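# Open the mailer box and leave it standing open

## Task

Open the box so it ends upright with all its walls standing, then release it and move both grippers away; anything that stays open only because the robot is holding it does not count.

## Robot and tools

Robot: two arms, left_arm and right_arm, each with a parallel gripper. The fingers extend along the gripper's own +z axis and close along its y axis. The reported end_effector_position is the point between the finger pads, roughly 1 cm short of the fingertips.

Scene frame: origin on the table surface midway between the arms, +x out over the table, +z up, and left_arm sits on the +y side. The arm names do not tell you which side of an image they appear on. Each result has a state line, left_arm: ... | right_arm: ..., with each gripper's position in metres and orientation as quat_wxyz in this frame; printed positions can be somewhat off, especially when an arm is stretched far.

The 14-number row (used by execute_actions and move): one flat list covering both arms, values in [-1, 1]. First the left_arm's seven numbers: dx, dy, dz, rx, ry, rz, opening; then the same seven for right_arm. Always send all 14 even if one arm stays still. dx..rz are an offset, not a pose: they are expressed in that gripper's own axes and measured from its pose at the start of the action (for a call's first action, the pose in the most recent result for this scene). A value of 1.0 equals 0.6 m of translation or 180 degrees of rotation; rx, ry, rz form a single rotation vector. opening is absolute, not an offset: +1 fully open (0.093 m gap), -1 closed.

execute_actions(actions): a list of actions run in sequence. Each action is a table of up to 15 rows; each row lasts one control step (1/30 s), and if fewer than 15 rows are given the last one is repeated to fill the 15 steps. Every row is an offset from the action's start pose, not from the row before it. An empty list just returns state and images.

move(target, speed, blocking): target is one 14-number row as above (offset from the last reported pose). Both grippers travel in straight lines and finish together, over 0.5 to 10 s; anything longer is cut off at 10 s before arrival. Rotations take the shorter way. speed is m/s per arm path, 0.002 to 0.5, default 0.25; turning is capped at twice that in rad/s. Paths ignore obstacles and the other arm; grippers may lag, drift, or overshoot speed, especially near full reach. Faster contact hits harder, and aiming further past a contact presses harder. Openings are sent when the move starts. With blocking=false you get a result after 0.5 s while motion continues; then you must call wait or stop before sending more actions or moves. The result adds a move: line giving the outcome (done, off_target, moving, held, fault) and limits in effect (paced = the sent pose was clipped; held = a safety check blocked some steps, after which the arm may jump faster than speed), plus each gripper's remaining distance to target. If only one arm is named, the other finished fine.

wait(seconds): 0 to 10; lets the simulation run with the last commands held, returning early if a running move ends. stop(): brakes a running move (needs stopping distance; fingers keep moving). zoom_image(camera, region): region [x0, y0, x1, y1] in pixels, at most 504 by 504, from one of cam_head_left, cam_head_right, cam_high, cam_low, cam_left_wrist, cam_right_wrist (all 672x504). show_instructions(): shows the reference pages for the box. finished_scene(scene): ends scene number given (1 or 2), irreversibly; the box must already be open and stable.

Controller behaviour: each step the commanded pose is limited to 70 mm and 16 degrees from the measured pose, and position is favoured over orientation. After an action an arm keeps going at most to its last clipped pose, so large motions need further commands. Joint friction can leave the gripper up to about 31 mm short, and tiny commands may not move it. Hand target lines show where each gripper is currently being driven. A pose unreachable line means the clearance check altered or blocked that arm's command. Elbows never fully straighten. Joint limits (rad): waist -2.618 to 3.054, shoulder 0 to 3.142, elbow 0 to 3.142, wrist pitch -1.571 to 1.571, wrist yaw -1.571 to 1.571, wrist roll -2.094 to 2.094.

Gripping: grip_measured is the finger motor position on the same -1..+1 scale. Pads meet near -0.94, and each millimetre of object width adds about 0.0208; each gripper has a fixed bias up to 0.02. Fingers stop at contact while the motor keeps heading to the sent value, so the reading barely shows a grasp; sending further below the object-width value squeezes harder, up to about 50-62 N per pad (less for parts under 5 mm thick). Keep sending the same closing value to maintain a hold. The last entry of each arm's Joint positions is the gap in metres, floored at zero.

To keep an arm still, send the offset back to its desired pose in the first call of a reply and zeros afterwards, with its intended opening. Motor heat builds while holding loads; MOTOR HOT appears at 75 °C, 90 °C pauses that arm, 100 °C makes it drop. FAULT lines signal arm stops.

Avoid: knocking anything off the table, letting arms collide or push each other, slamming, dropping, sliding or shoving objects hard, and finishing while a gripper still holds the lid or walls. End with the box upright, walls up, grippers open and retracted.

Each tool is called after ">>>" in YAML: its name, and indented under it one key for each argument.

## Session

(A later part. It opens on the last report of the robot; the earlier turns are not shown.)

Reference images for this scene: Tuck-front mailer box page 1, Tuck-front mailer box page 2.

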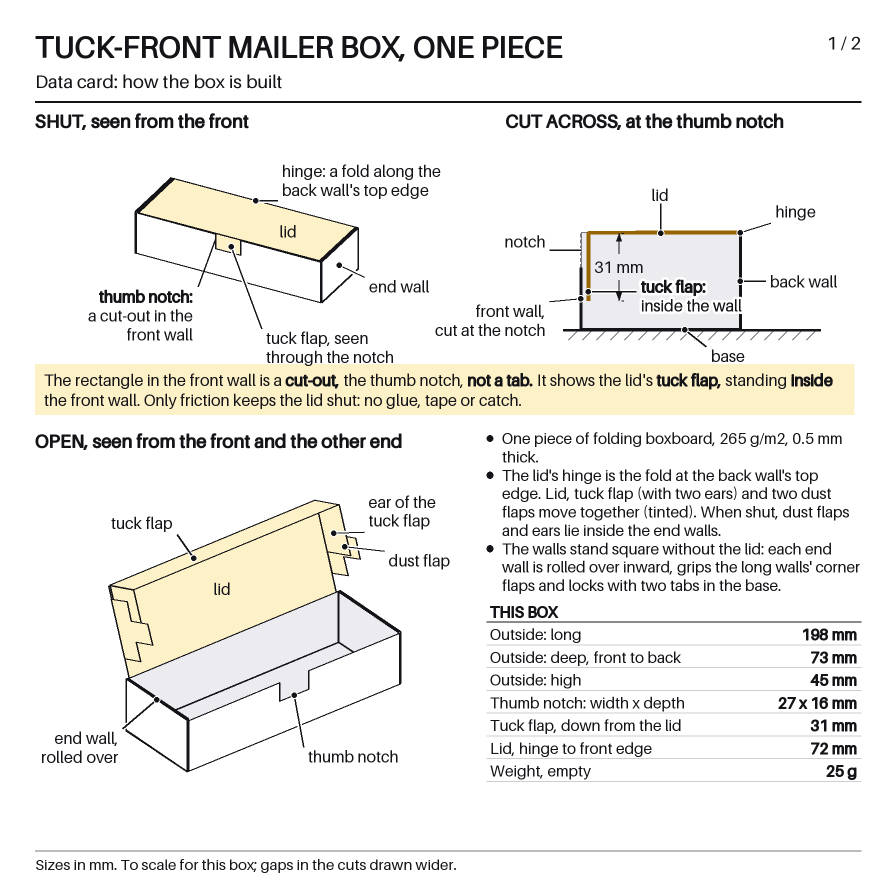

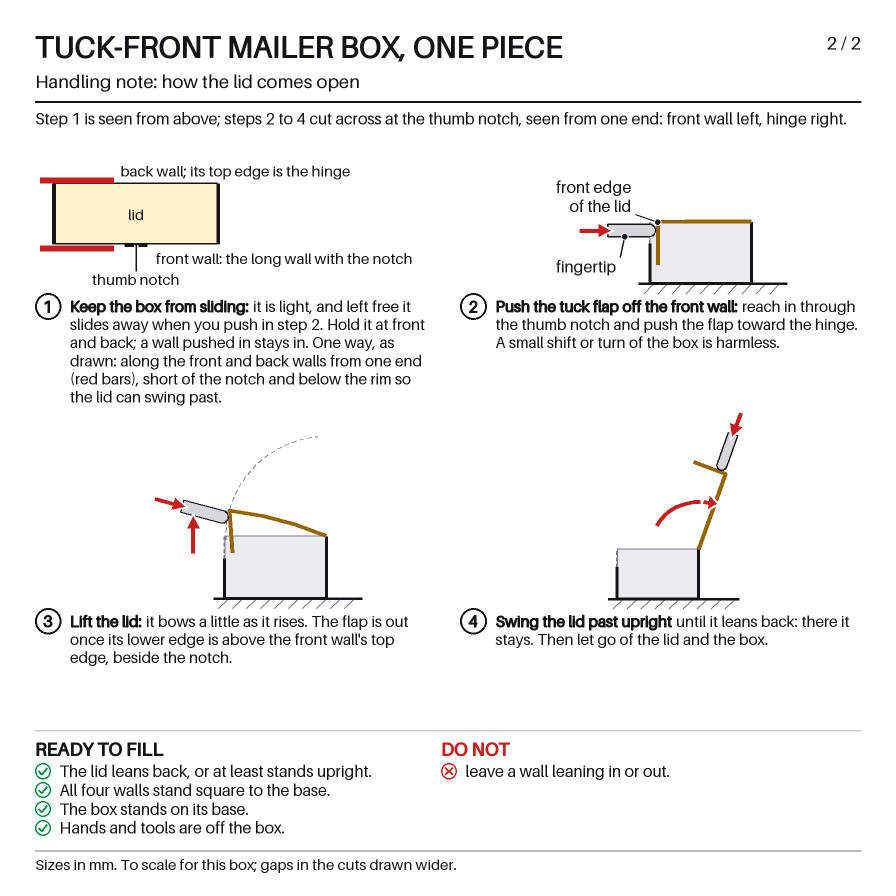

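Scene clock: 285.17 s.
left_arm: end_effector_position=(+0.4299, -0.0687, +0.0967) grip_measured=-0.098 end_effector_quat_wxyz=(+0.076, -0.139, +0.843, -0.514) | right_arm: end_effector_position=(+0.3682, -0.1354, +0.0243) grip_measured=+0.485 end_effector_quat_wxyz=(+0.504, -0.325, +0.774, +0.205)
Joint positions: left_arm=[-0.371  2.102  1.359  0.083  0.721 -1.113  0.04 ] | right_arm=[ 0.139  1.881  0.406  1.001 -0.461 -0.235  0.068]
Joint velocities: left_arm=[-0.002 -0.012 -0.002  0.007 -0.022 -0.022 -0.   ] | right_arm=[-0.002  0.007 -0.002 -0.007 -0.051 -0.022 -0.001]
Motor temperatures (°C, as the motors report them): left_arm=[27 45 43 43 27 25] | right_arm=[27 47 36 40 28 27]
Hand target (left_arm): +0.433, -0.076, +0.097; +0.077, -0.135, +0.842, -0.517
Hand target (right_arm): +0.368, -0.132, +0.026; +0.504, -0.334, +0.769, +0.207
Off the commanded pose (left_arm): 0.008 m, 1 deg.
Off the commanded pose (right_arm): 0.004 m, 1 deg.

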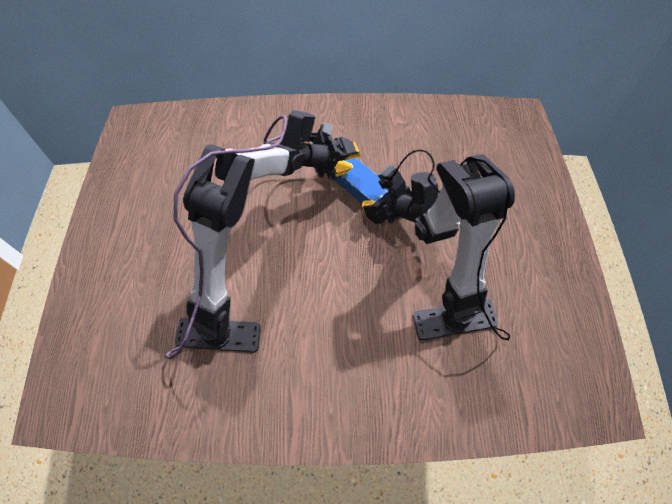

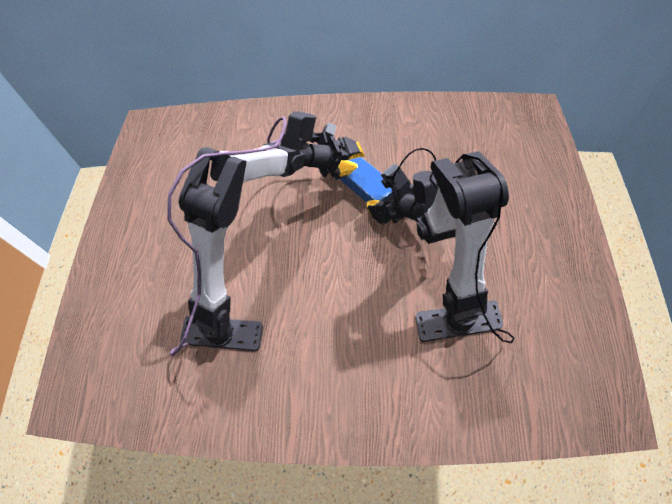

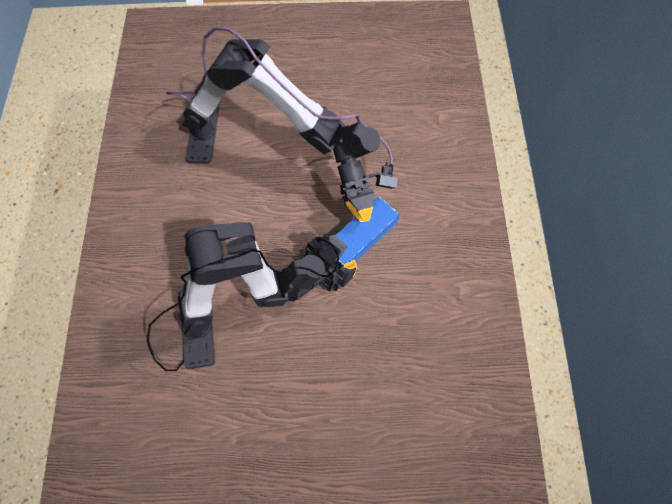

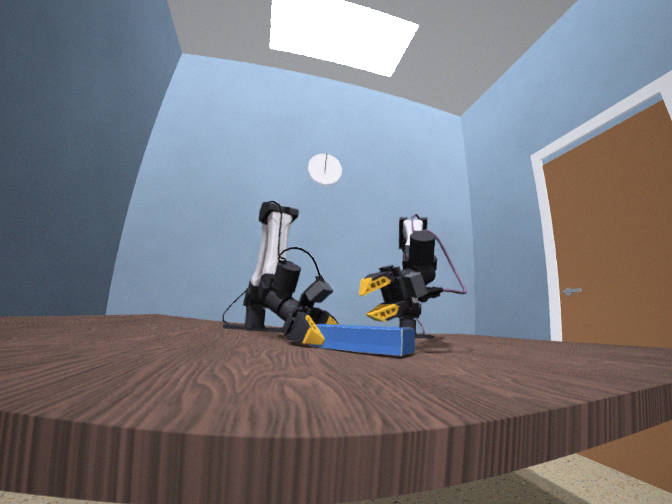

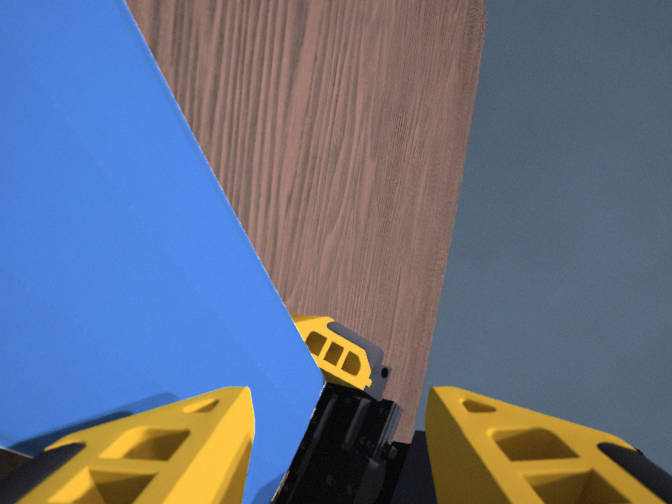

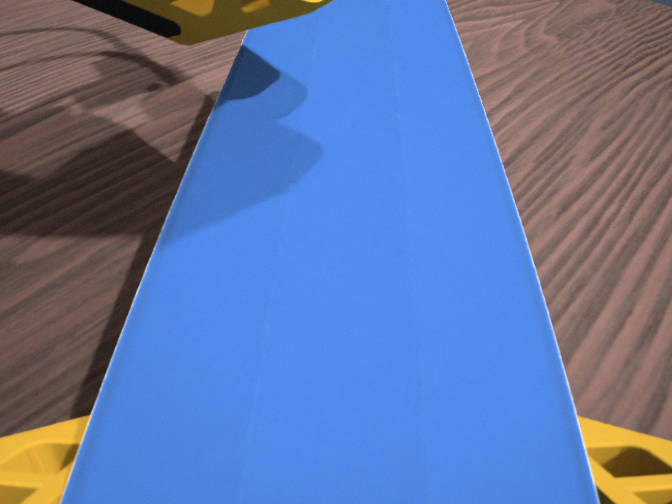

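>>> move:
  target: [0,0,-0.012,0,0,0,-0.1,0,-0.03,0,0.035,0,0.014,0.5]
  speed: 0.06

>>> move:
  target: [0.022,0.024,-0.008,0,0,0,0.95,0,0,0,0,0,0,0.5]
  speed: 0.04

>>> zoom_image:
  camera: "cam_head_left"
  region: [300,130,420,220]

Scene clock: 290.23 s.
left_arm: end_effector_position=(+0.4295, -0.0689, +0.0967) grip_measured=-0.098 end_effector_quat_wxyz=(+0.075, -0.138, +0.843, -0.514) | right_arm: end_effector_position=(+0.3802, -0.1484, +0.0248) grip_measured=+0.503 end_effector_quat_wxyz=(+0.514, -0.284, +0.791, +0.174)
Joint positions: left_arm=[-0.371  2.102  1.359  0.082  0.723 -1.112  0.04 ] | right_arm=[ 0.139  1.881  0.406  1.019 -0.359 -0.189  0.069]
Joint velocities: left_arm=[-0.007 -0.007  0.007 -0.081 -0.051  0.037  0.001] | right_arm=[ 0.002 -0.007 -0.007 -0.051  0.007  0.007  0.002]
Motor temperatures (°C, as the motors report them): left_arm=[27 45 43 42 27 25] | right_arm=[27 47 36 41 28 27]
Hand target (left_arm): +0.428, -0.063, +0.100; +0.076, -0.139, +0.843, -0.514
Hand target (right_arm): +0.381, -0.148, +0.025; +0.517, -0.279, +0.790, +0.174
Off the commanded pose (left_arm): 0.007 m, 0 deg.
Off the commanded pose (right_arm): 0.001 m, 1 deg.
move: done

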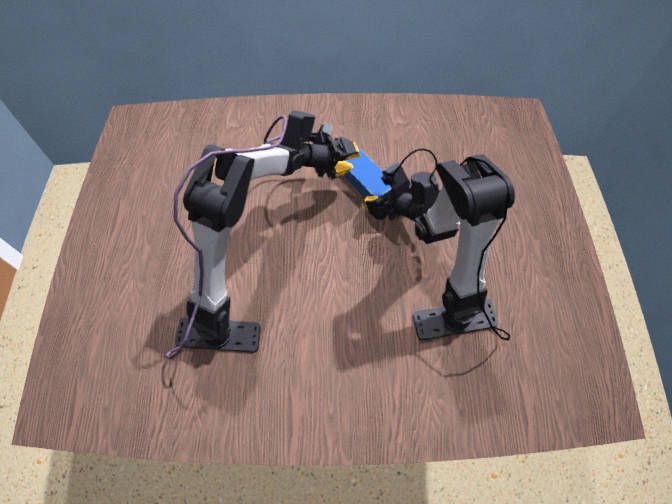

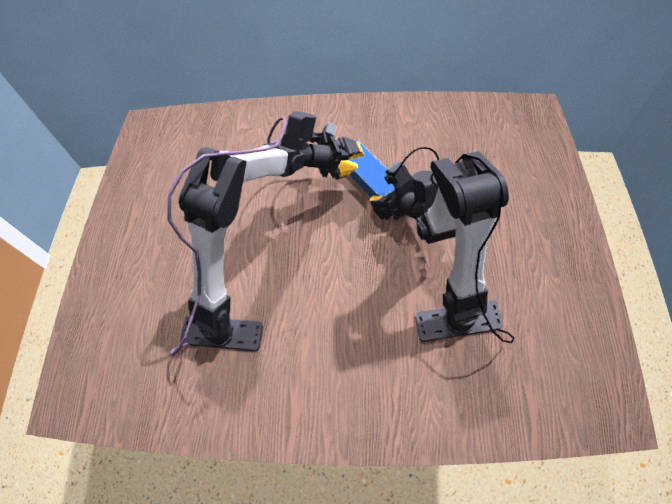

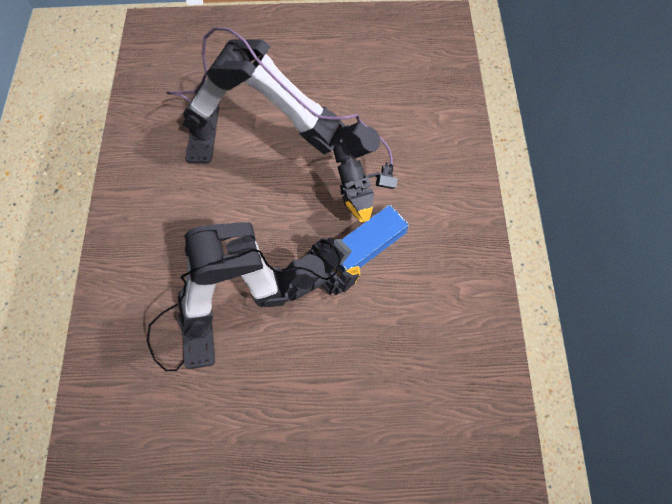

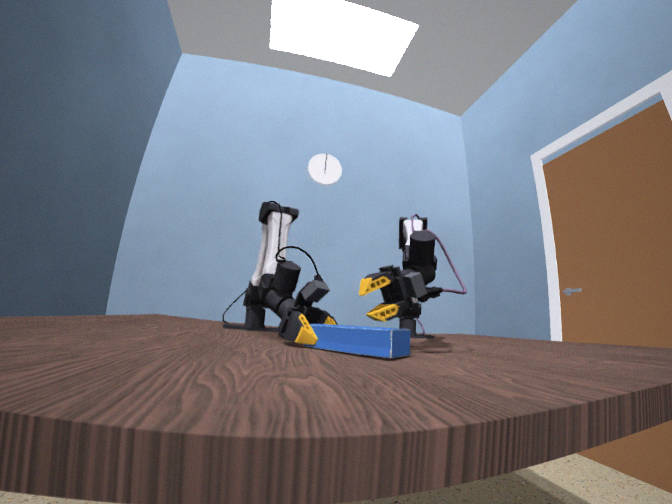

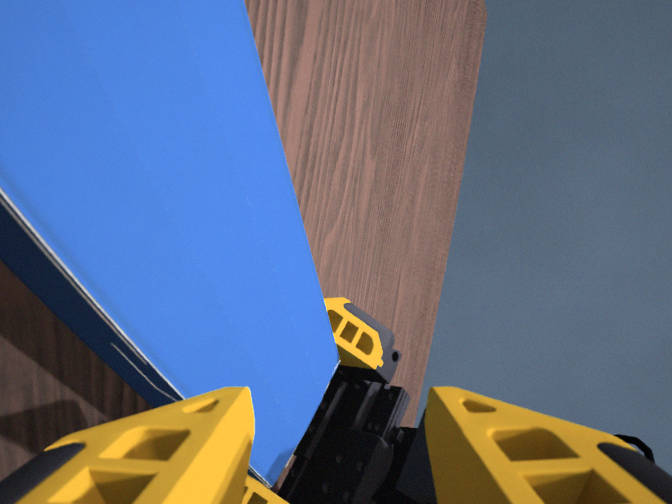

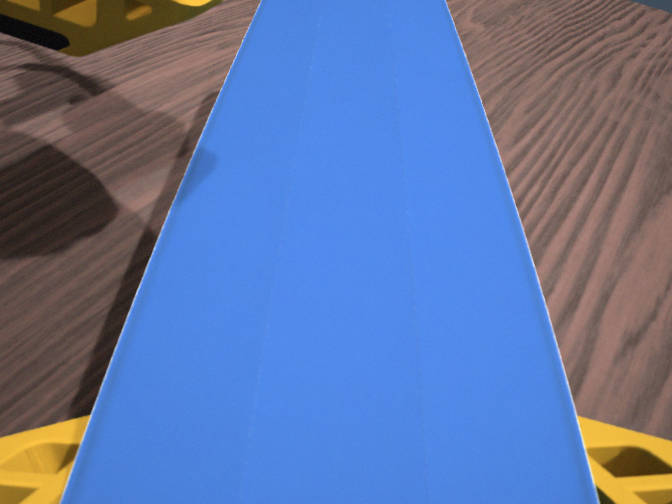

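Scene clock: 291.00 s.
left_arm: end_effector_position=(+0.4169, -0.0632, +0.0752) grip_measured=+0.948 end_effector_quat_wxyz=(+0.066, -0.144, +0.847, -0.508) | right_arm: end_effector_position=(+0.3802, -0.1484, +0.0248) grip_measured=+0.503 end_effector_quat_wxyz=(+0.514, -0.284, +0.791, +0.174)
Joint positions: left_arm=[-0.371  2.102  1.279  0.136  0.723 -1.112  0.091] | right_arm=[ 0.139  1.881  0.406  1.019 -0.359 -0.189  0.069]
Joint velocities: left_arm=[-0.002 -0.002  0.002  0.081  0.037 -0.051 -0.   ] | right_arm=[-0.002 -0.022 -0.002  0.022  0.037  0.007  0.   ]
Motor temperatures (°C, as the motors report them): left_arm=[27 45 43 42 27 25] | right_arm=[27 47 36 41 28 27]
Hand target (left_arm): +0.414, -0.063, +0.086; +0.075, -0.138, +0.843, -0.514
Hand target (right_arm): +0.380, -0.148, +0.025; +0.514, -0.284, +0.791, +0.174
Off the commanded pose (left_arm): 0.012 m, 2 deg.
Off the commanded pose (right_arm): 0.000 m, 0 deg.
move: off_target (left_arm)

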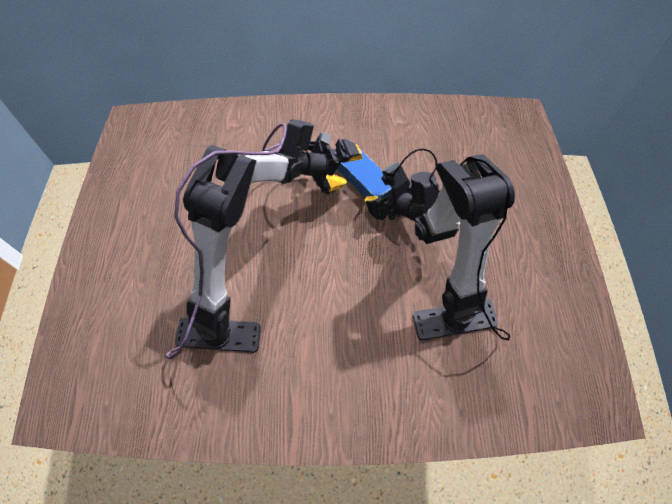

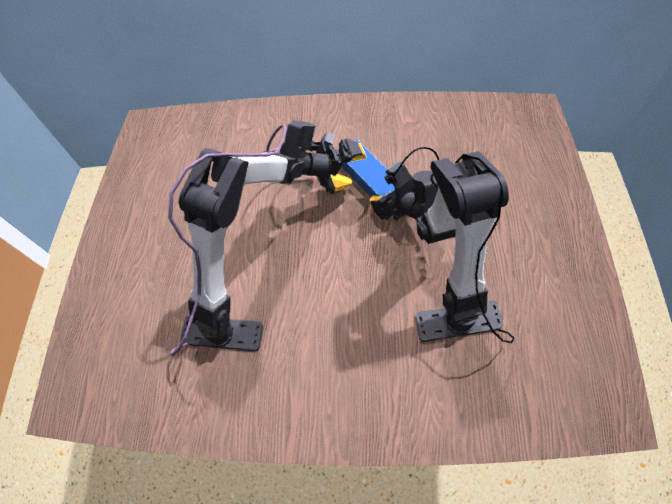

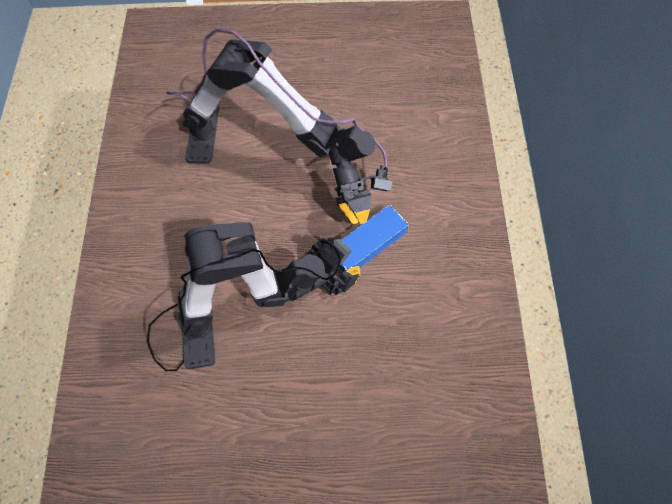

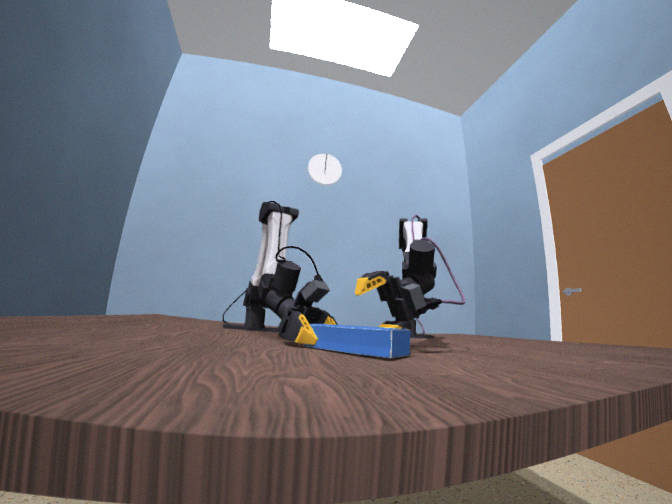

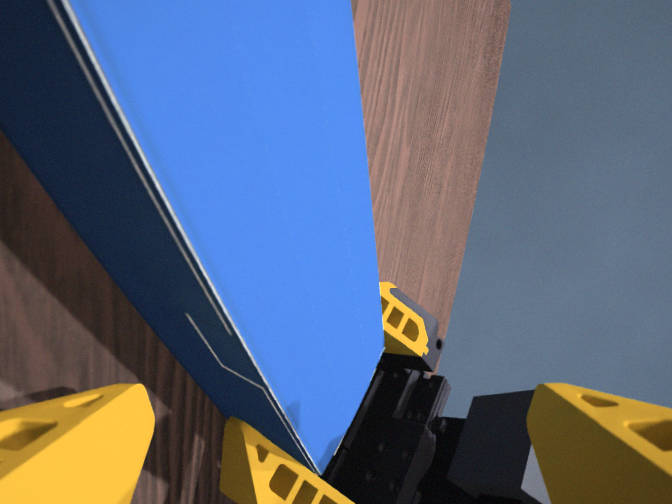

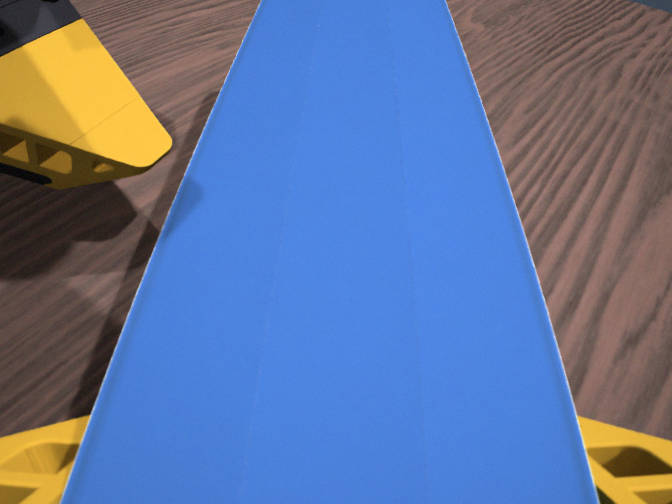

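Region (300, 130, 420, 220) of cam_head_left's 672x504 image, scaled by 4.200, with more detail than that image has; it fills the top 378 rows of this view, and the rest is white.

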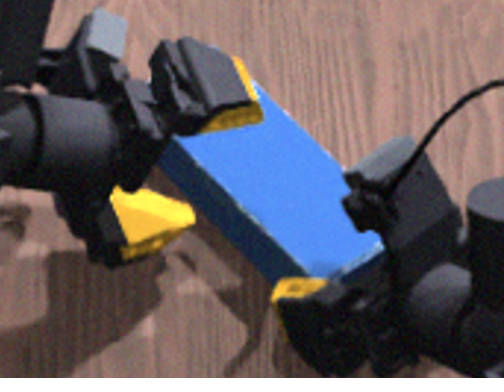

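>>> move:
  target: [-0.012,-0.036,-0.01,0,0,0,0.8,0,0,0,0,0,0,0.5]
  speed: 0.02

Scene clock: 294.47 s.
left_arm: end_effector_position=(+0.4202, -0.0647, +0.0824) grip_measured=+0.802 end_effector_quat_wxyz=(+0.057, -0.149, +0.850, -0.502) | right_arm: end_effector_position=(+0.3802, -0.1484, +0.0248) grip_measured=+0.503 end_effector_quat_wxyz=(+0.514, -0.284, +0.791, +0.174)
Joint positions: left_arm=[-0.371  2.102  1.331  0.058  0.723 -1.112  0.084] | right_arm=[ 0.139  1.881  0.406  1.019 -0.359 -0.189  0.069]
Joint velocities: left_arm=[-0.002 -0.007  0.017 -0.022  0.051 -0.007 -0.   ] | right_arm=[ 0.007 -0.027 -0.007  0.051 -0.007 -0.037 -0.   ]
Motor temperatures (°C, as the motors report them): left_arm=[27 46 42 42 27 25] | right_arm=[27 47 36 41 27 27]
Hand target (left_arm): +0.426, -0.066, +0.097; +0.066, -0.144, +0.847, -0.508
Hand target (right_arm): +0.380, -0.148, +0.025; +0.514, -0.284, +0.791, +0.174
Off the commanded pose (left_arm): 0.016 m, 2 deg.
Off the commanded pose (right_arm): 0.000 m, 0 deg.
move: off_target (left_arm)

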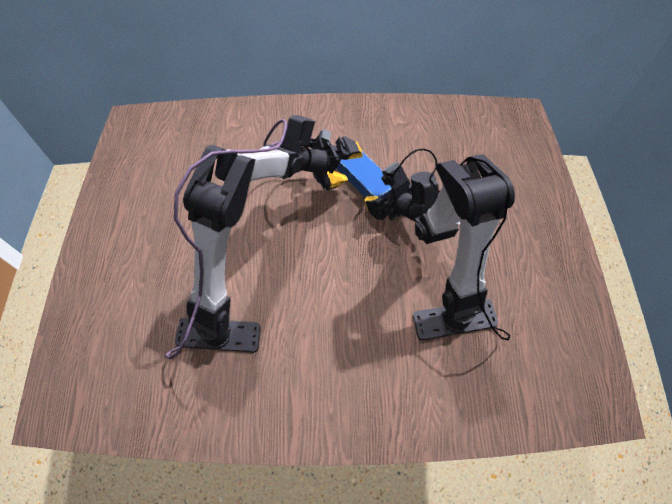

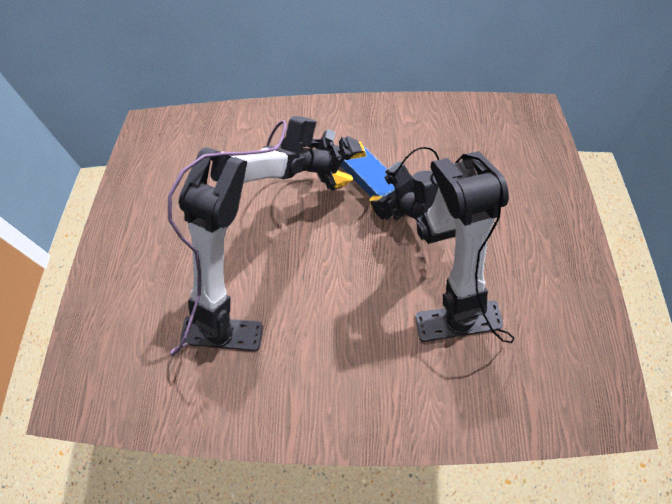

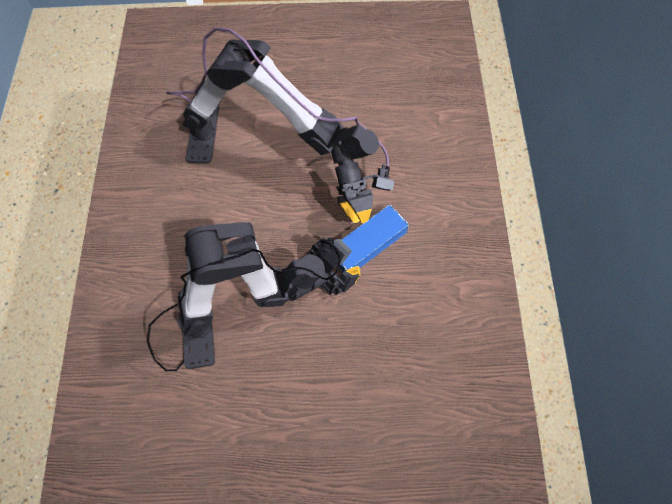

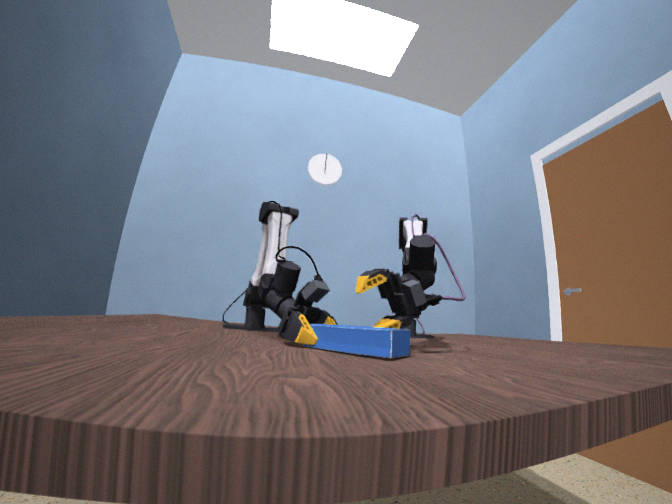

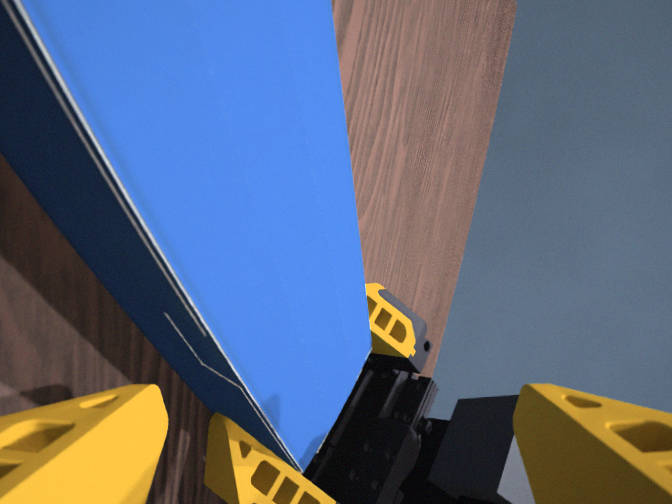

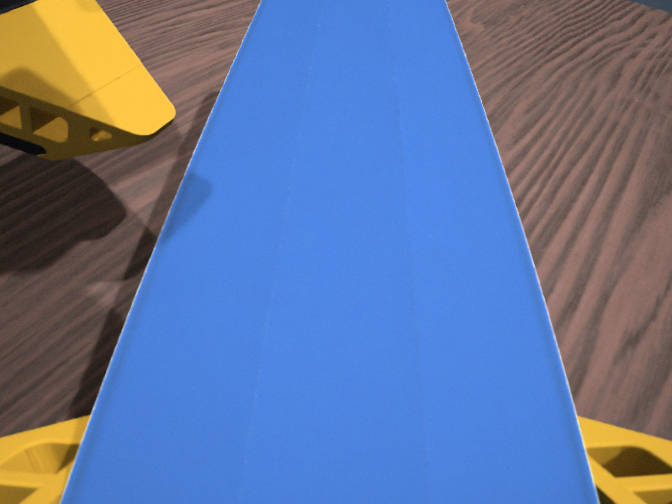

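>>> execute_actions:
  actions:
    - [[-0.008,-0.018,0,0.008,-0.004,0.01,0.7,0,0.028,0,-0.005,0,-0.004,0.5]]
    - [[-0.008,-0.018,0,0.008,-0.004,0.01,0.7,0,0.028,0,-0.008,0,-0.004,0.5]]
    - [[-0.008,-0.018,0.005,0.008,-0.004,0.01,0.7,0,0.025,0,-0.015,0,-0.006,0.5]]

>>> zoom_image:
  camera: "cam_left_wrist"
  region: [60,260,340,470]

Scene clock: 298.77 s.
left_arm: end_effector_position=(+0.4232, -0.0637, +0.0829) grip_measured=+0.702 end_effector_quat_wxyz=(+0.064, -0.151, +0.850, -0.501) | right_arm: end_effector_position=(+0.3769, -0.1340, +0.0256) grip_measured=+0.503 end_effector_quat_wxyz=(+0.517, -0.287, +0.790, +0.163)
Joint positions: left_arm=[-0.37   2.102  1.331  0.067  0.711 -1.112  0.079] | right_arm=[ 0.207  1.881  0.406  1.031 -0.282 -0.176  0.069]
Joint velocities: left_arm=[-0.027 -0.002  0.017  0.022  0.007 -0.081 -0.   ] | right_arm=[-0.027  0.002  0.007 -0.051  0.007  0.022 -0.001]
Motor temperatures (°C, as the motors report them): left_arm=[27 47 43 42 27 25] | right_arm=[27 47 36 41 27 27]
Hand target (left_arm): +0.430, -0.070, +0.091; +0.078, -0.139, +0.845, -0.510
Hand target (right_arm): +0.367, -0.123, +0.025; +0.511, -0.307, +0.783, +0.178
Off the commanded pose (left_arm): 0.012 m, 2 deg.
Off the commanded pose (right_arm): 0.015 m, 3 deg.

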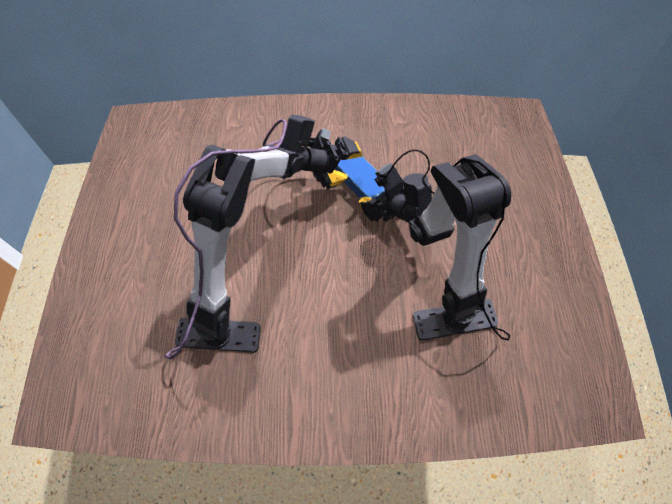

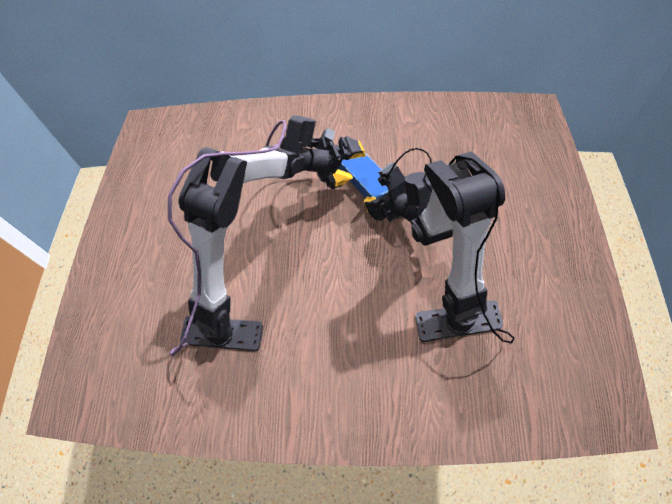

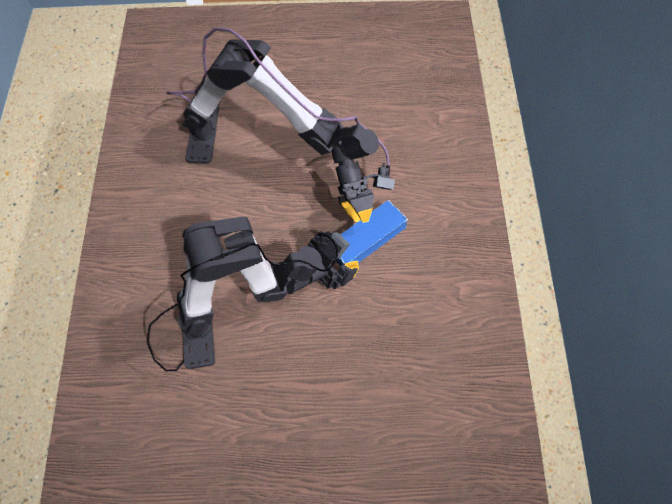

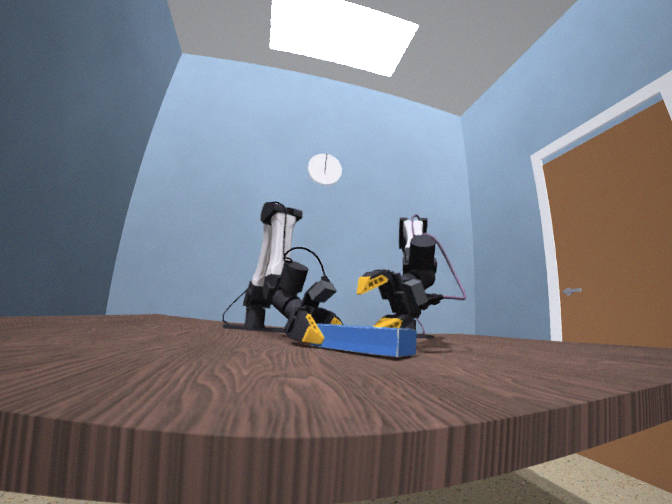

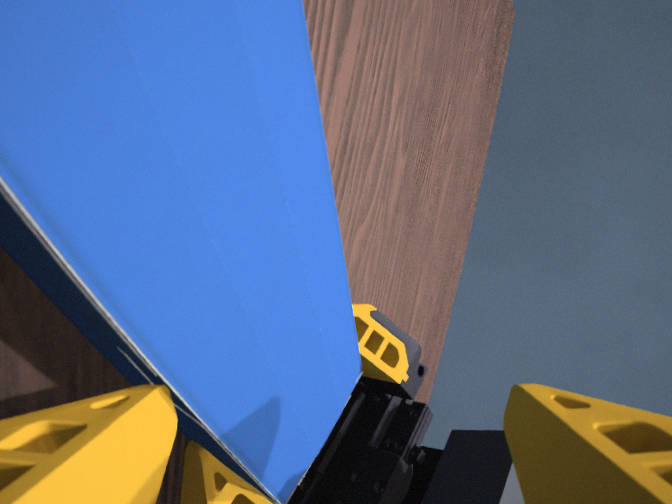

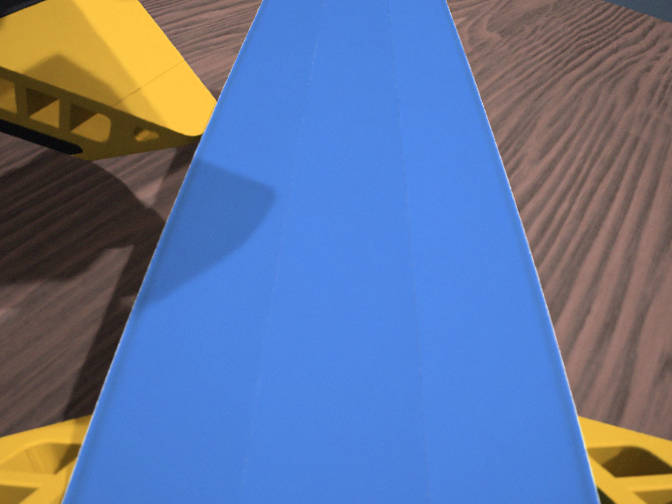

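Region (60, 260, 340, 470) of cam_left_wrist's 672x504 image, scaled by 1.800, with more detail than that image has; it fills the top 378 rows of this view, and the rest is white.

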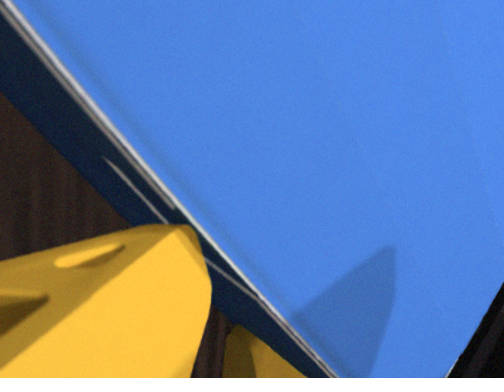

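In the notch. Stroke.

>>> execute_actions:
  actions:
    - [[-0.012,-0.025,0.014,0.015,-0.004,0.015,0.7,0,0.028,0,-0.025,0,-0.008,0.5]]
    - [[-0.012,-0.025,0.014,0.015,-0.004,0.015,0.64,0,0.028,0,-0.025,0,-0.008,0.5]]
    - [[-0.012,-0.025,0.014,0.015,-0.004,0.015,0.58,0,0.028,0,-0.025,0,-0.008,0.5]]
    - [[-0.012,-0.025,0.014,0.015,-0.004,0.015,0.52,0,0.028,0,-0.025,0,-0.008,0.5]]
    - [[-0.012,-0.025,0.014,0.015,-0.004,0.015,0.46,0,0.028,0,-0.025,0,-0.008,0.5]]

>>> zoom_image:
  camera: "cam_left_wrist"
  region: [60,260,340,470]

Scene clock: 304.50 s.
left_arm: end_effector_position=(+0.4242, -0.0633, +0.0794) grip_measured=+0.462 end_effector_quat_wxyz=(+0.065, -0.153, +0.851, -0.498) | right_arm: end_effector_position=(+0.3776, -0.1349, +0.0257) grip_measured=+0.503 end_effector_quat_wxyz=(+0.518, -0.286, +0.790, +0.160)
Joint positions: left_arm=[-0.37   2.109  1.331  0.071  0.705 -1.112  0.067] | right_arm=[ 0.207  1.881  0.406  1.032 -0.277 -0.176  0.069]
Joint velocities: left_arm=[-0.012  0.002  0.002 -0.125 -0.007 -0.066  0.   ] | right_arm=[-0.007 -0.007 -0.017  0.022 -0.007 -0.022 -0.002]
Motor temperatures (°C, as the motors report them): left_arm=[27 46 43 43 27 25] | right_arm=[27 47 36 41 27 27]
Hand target (left_arm): +0.434, -0.074, +0.093; +0.087, -0.132, +0.841, -0.518
Hand target (right_arm): +0.367, -0.122, +0.025; +0.508, -0.316, +0.780, +0.185
Off the commanded pose (left_arm): 0.021 m, 4 deg.
Off the commanded pose (right_arm): 0.017 m, 5 deg.

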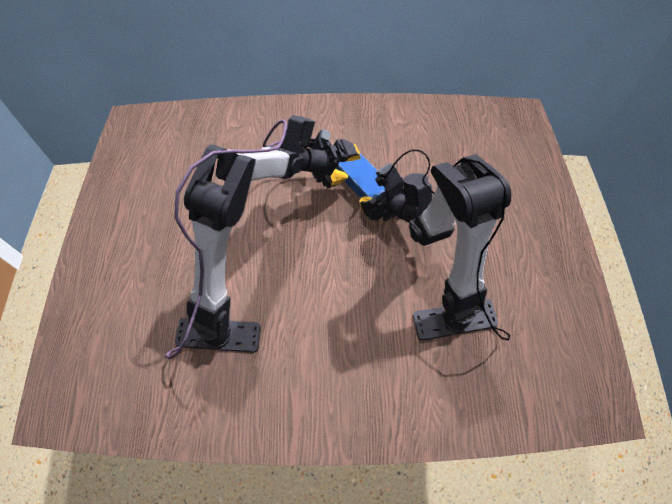

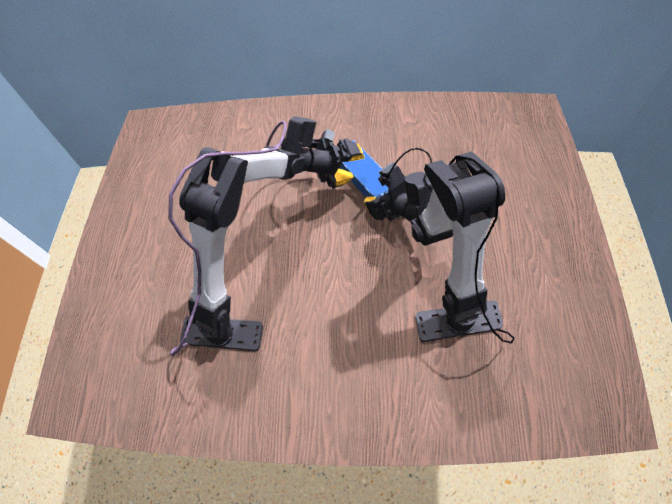

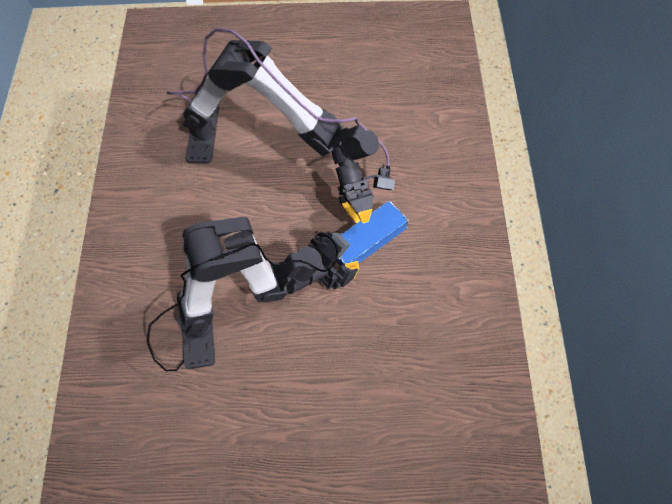

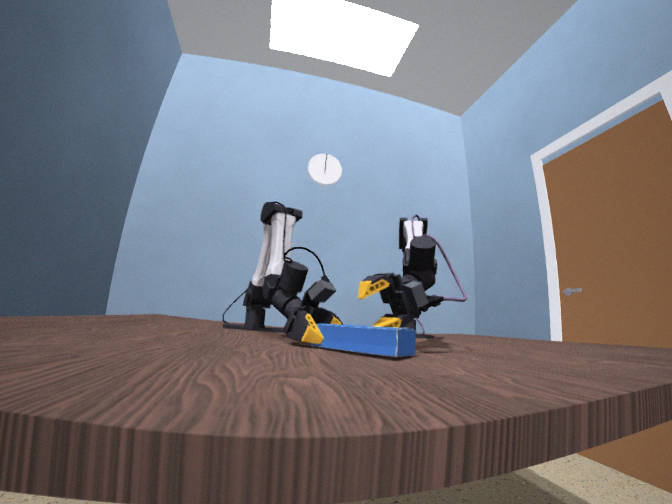

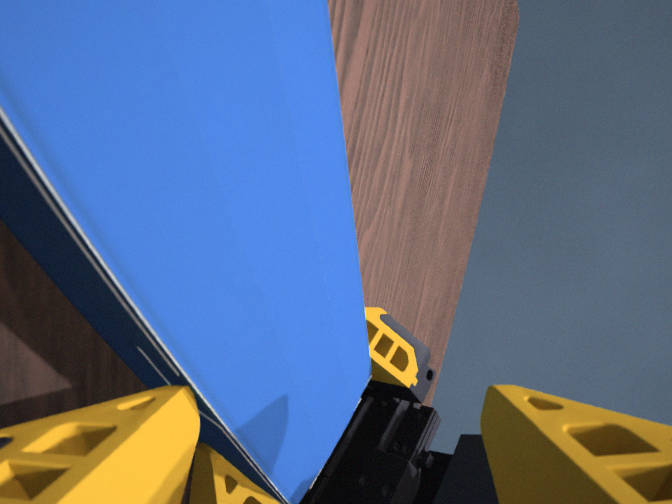

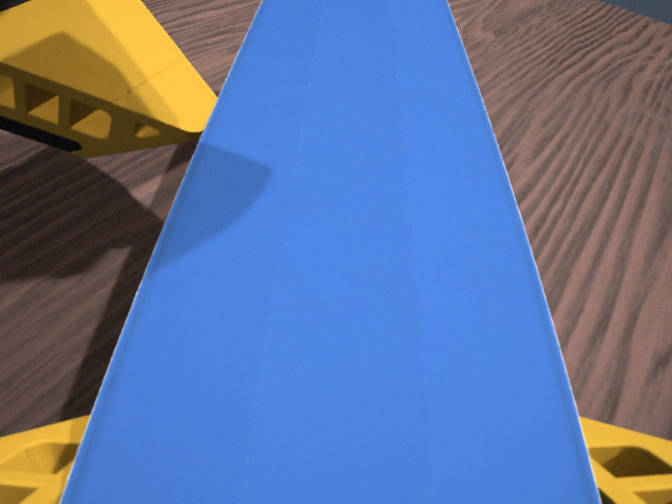

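Region (60, 260, 340, 470) of cam_left_wrist's 672x504 image, scaled by 1.800, with more detail than that image has; it fills the top 378 rows of this view, and the rest is white.

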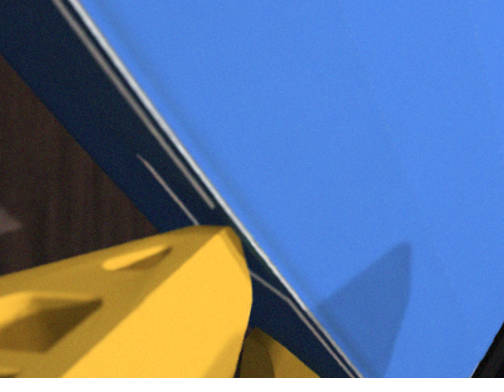

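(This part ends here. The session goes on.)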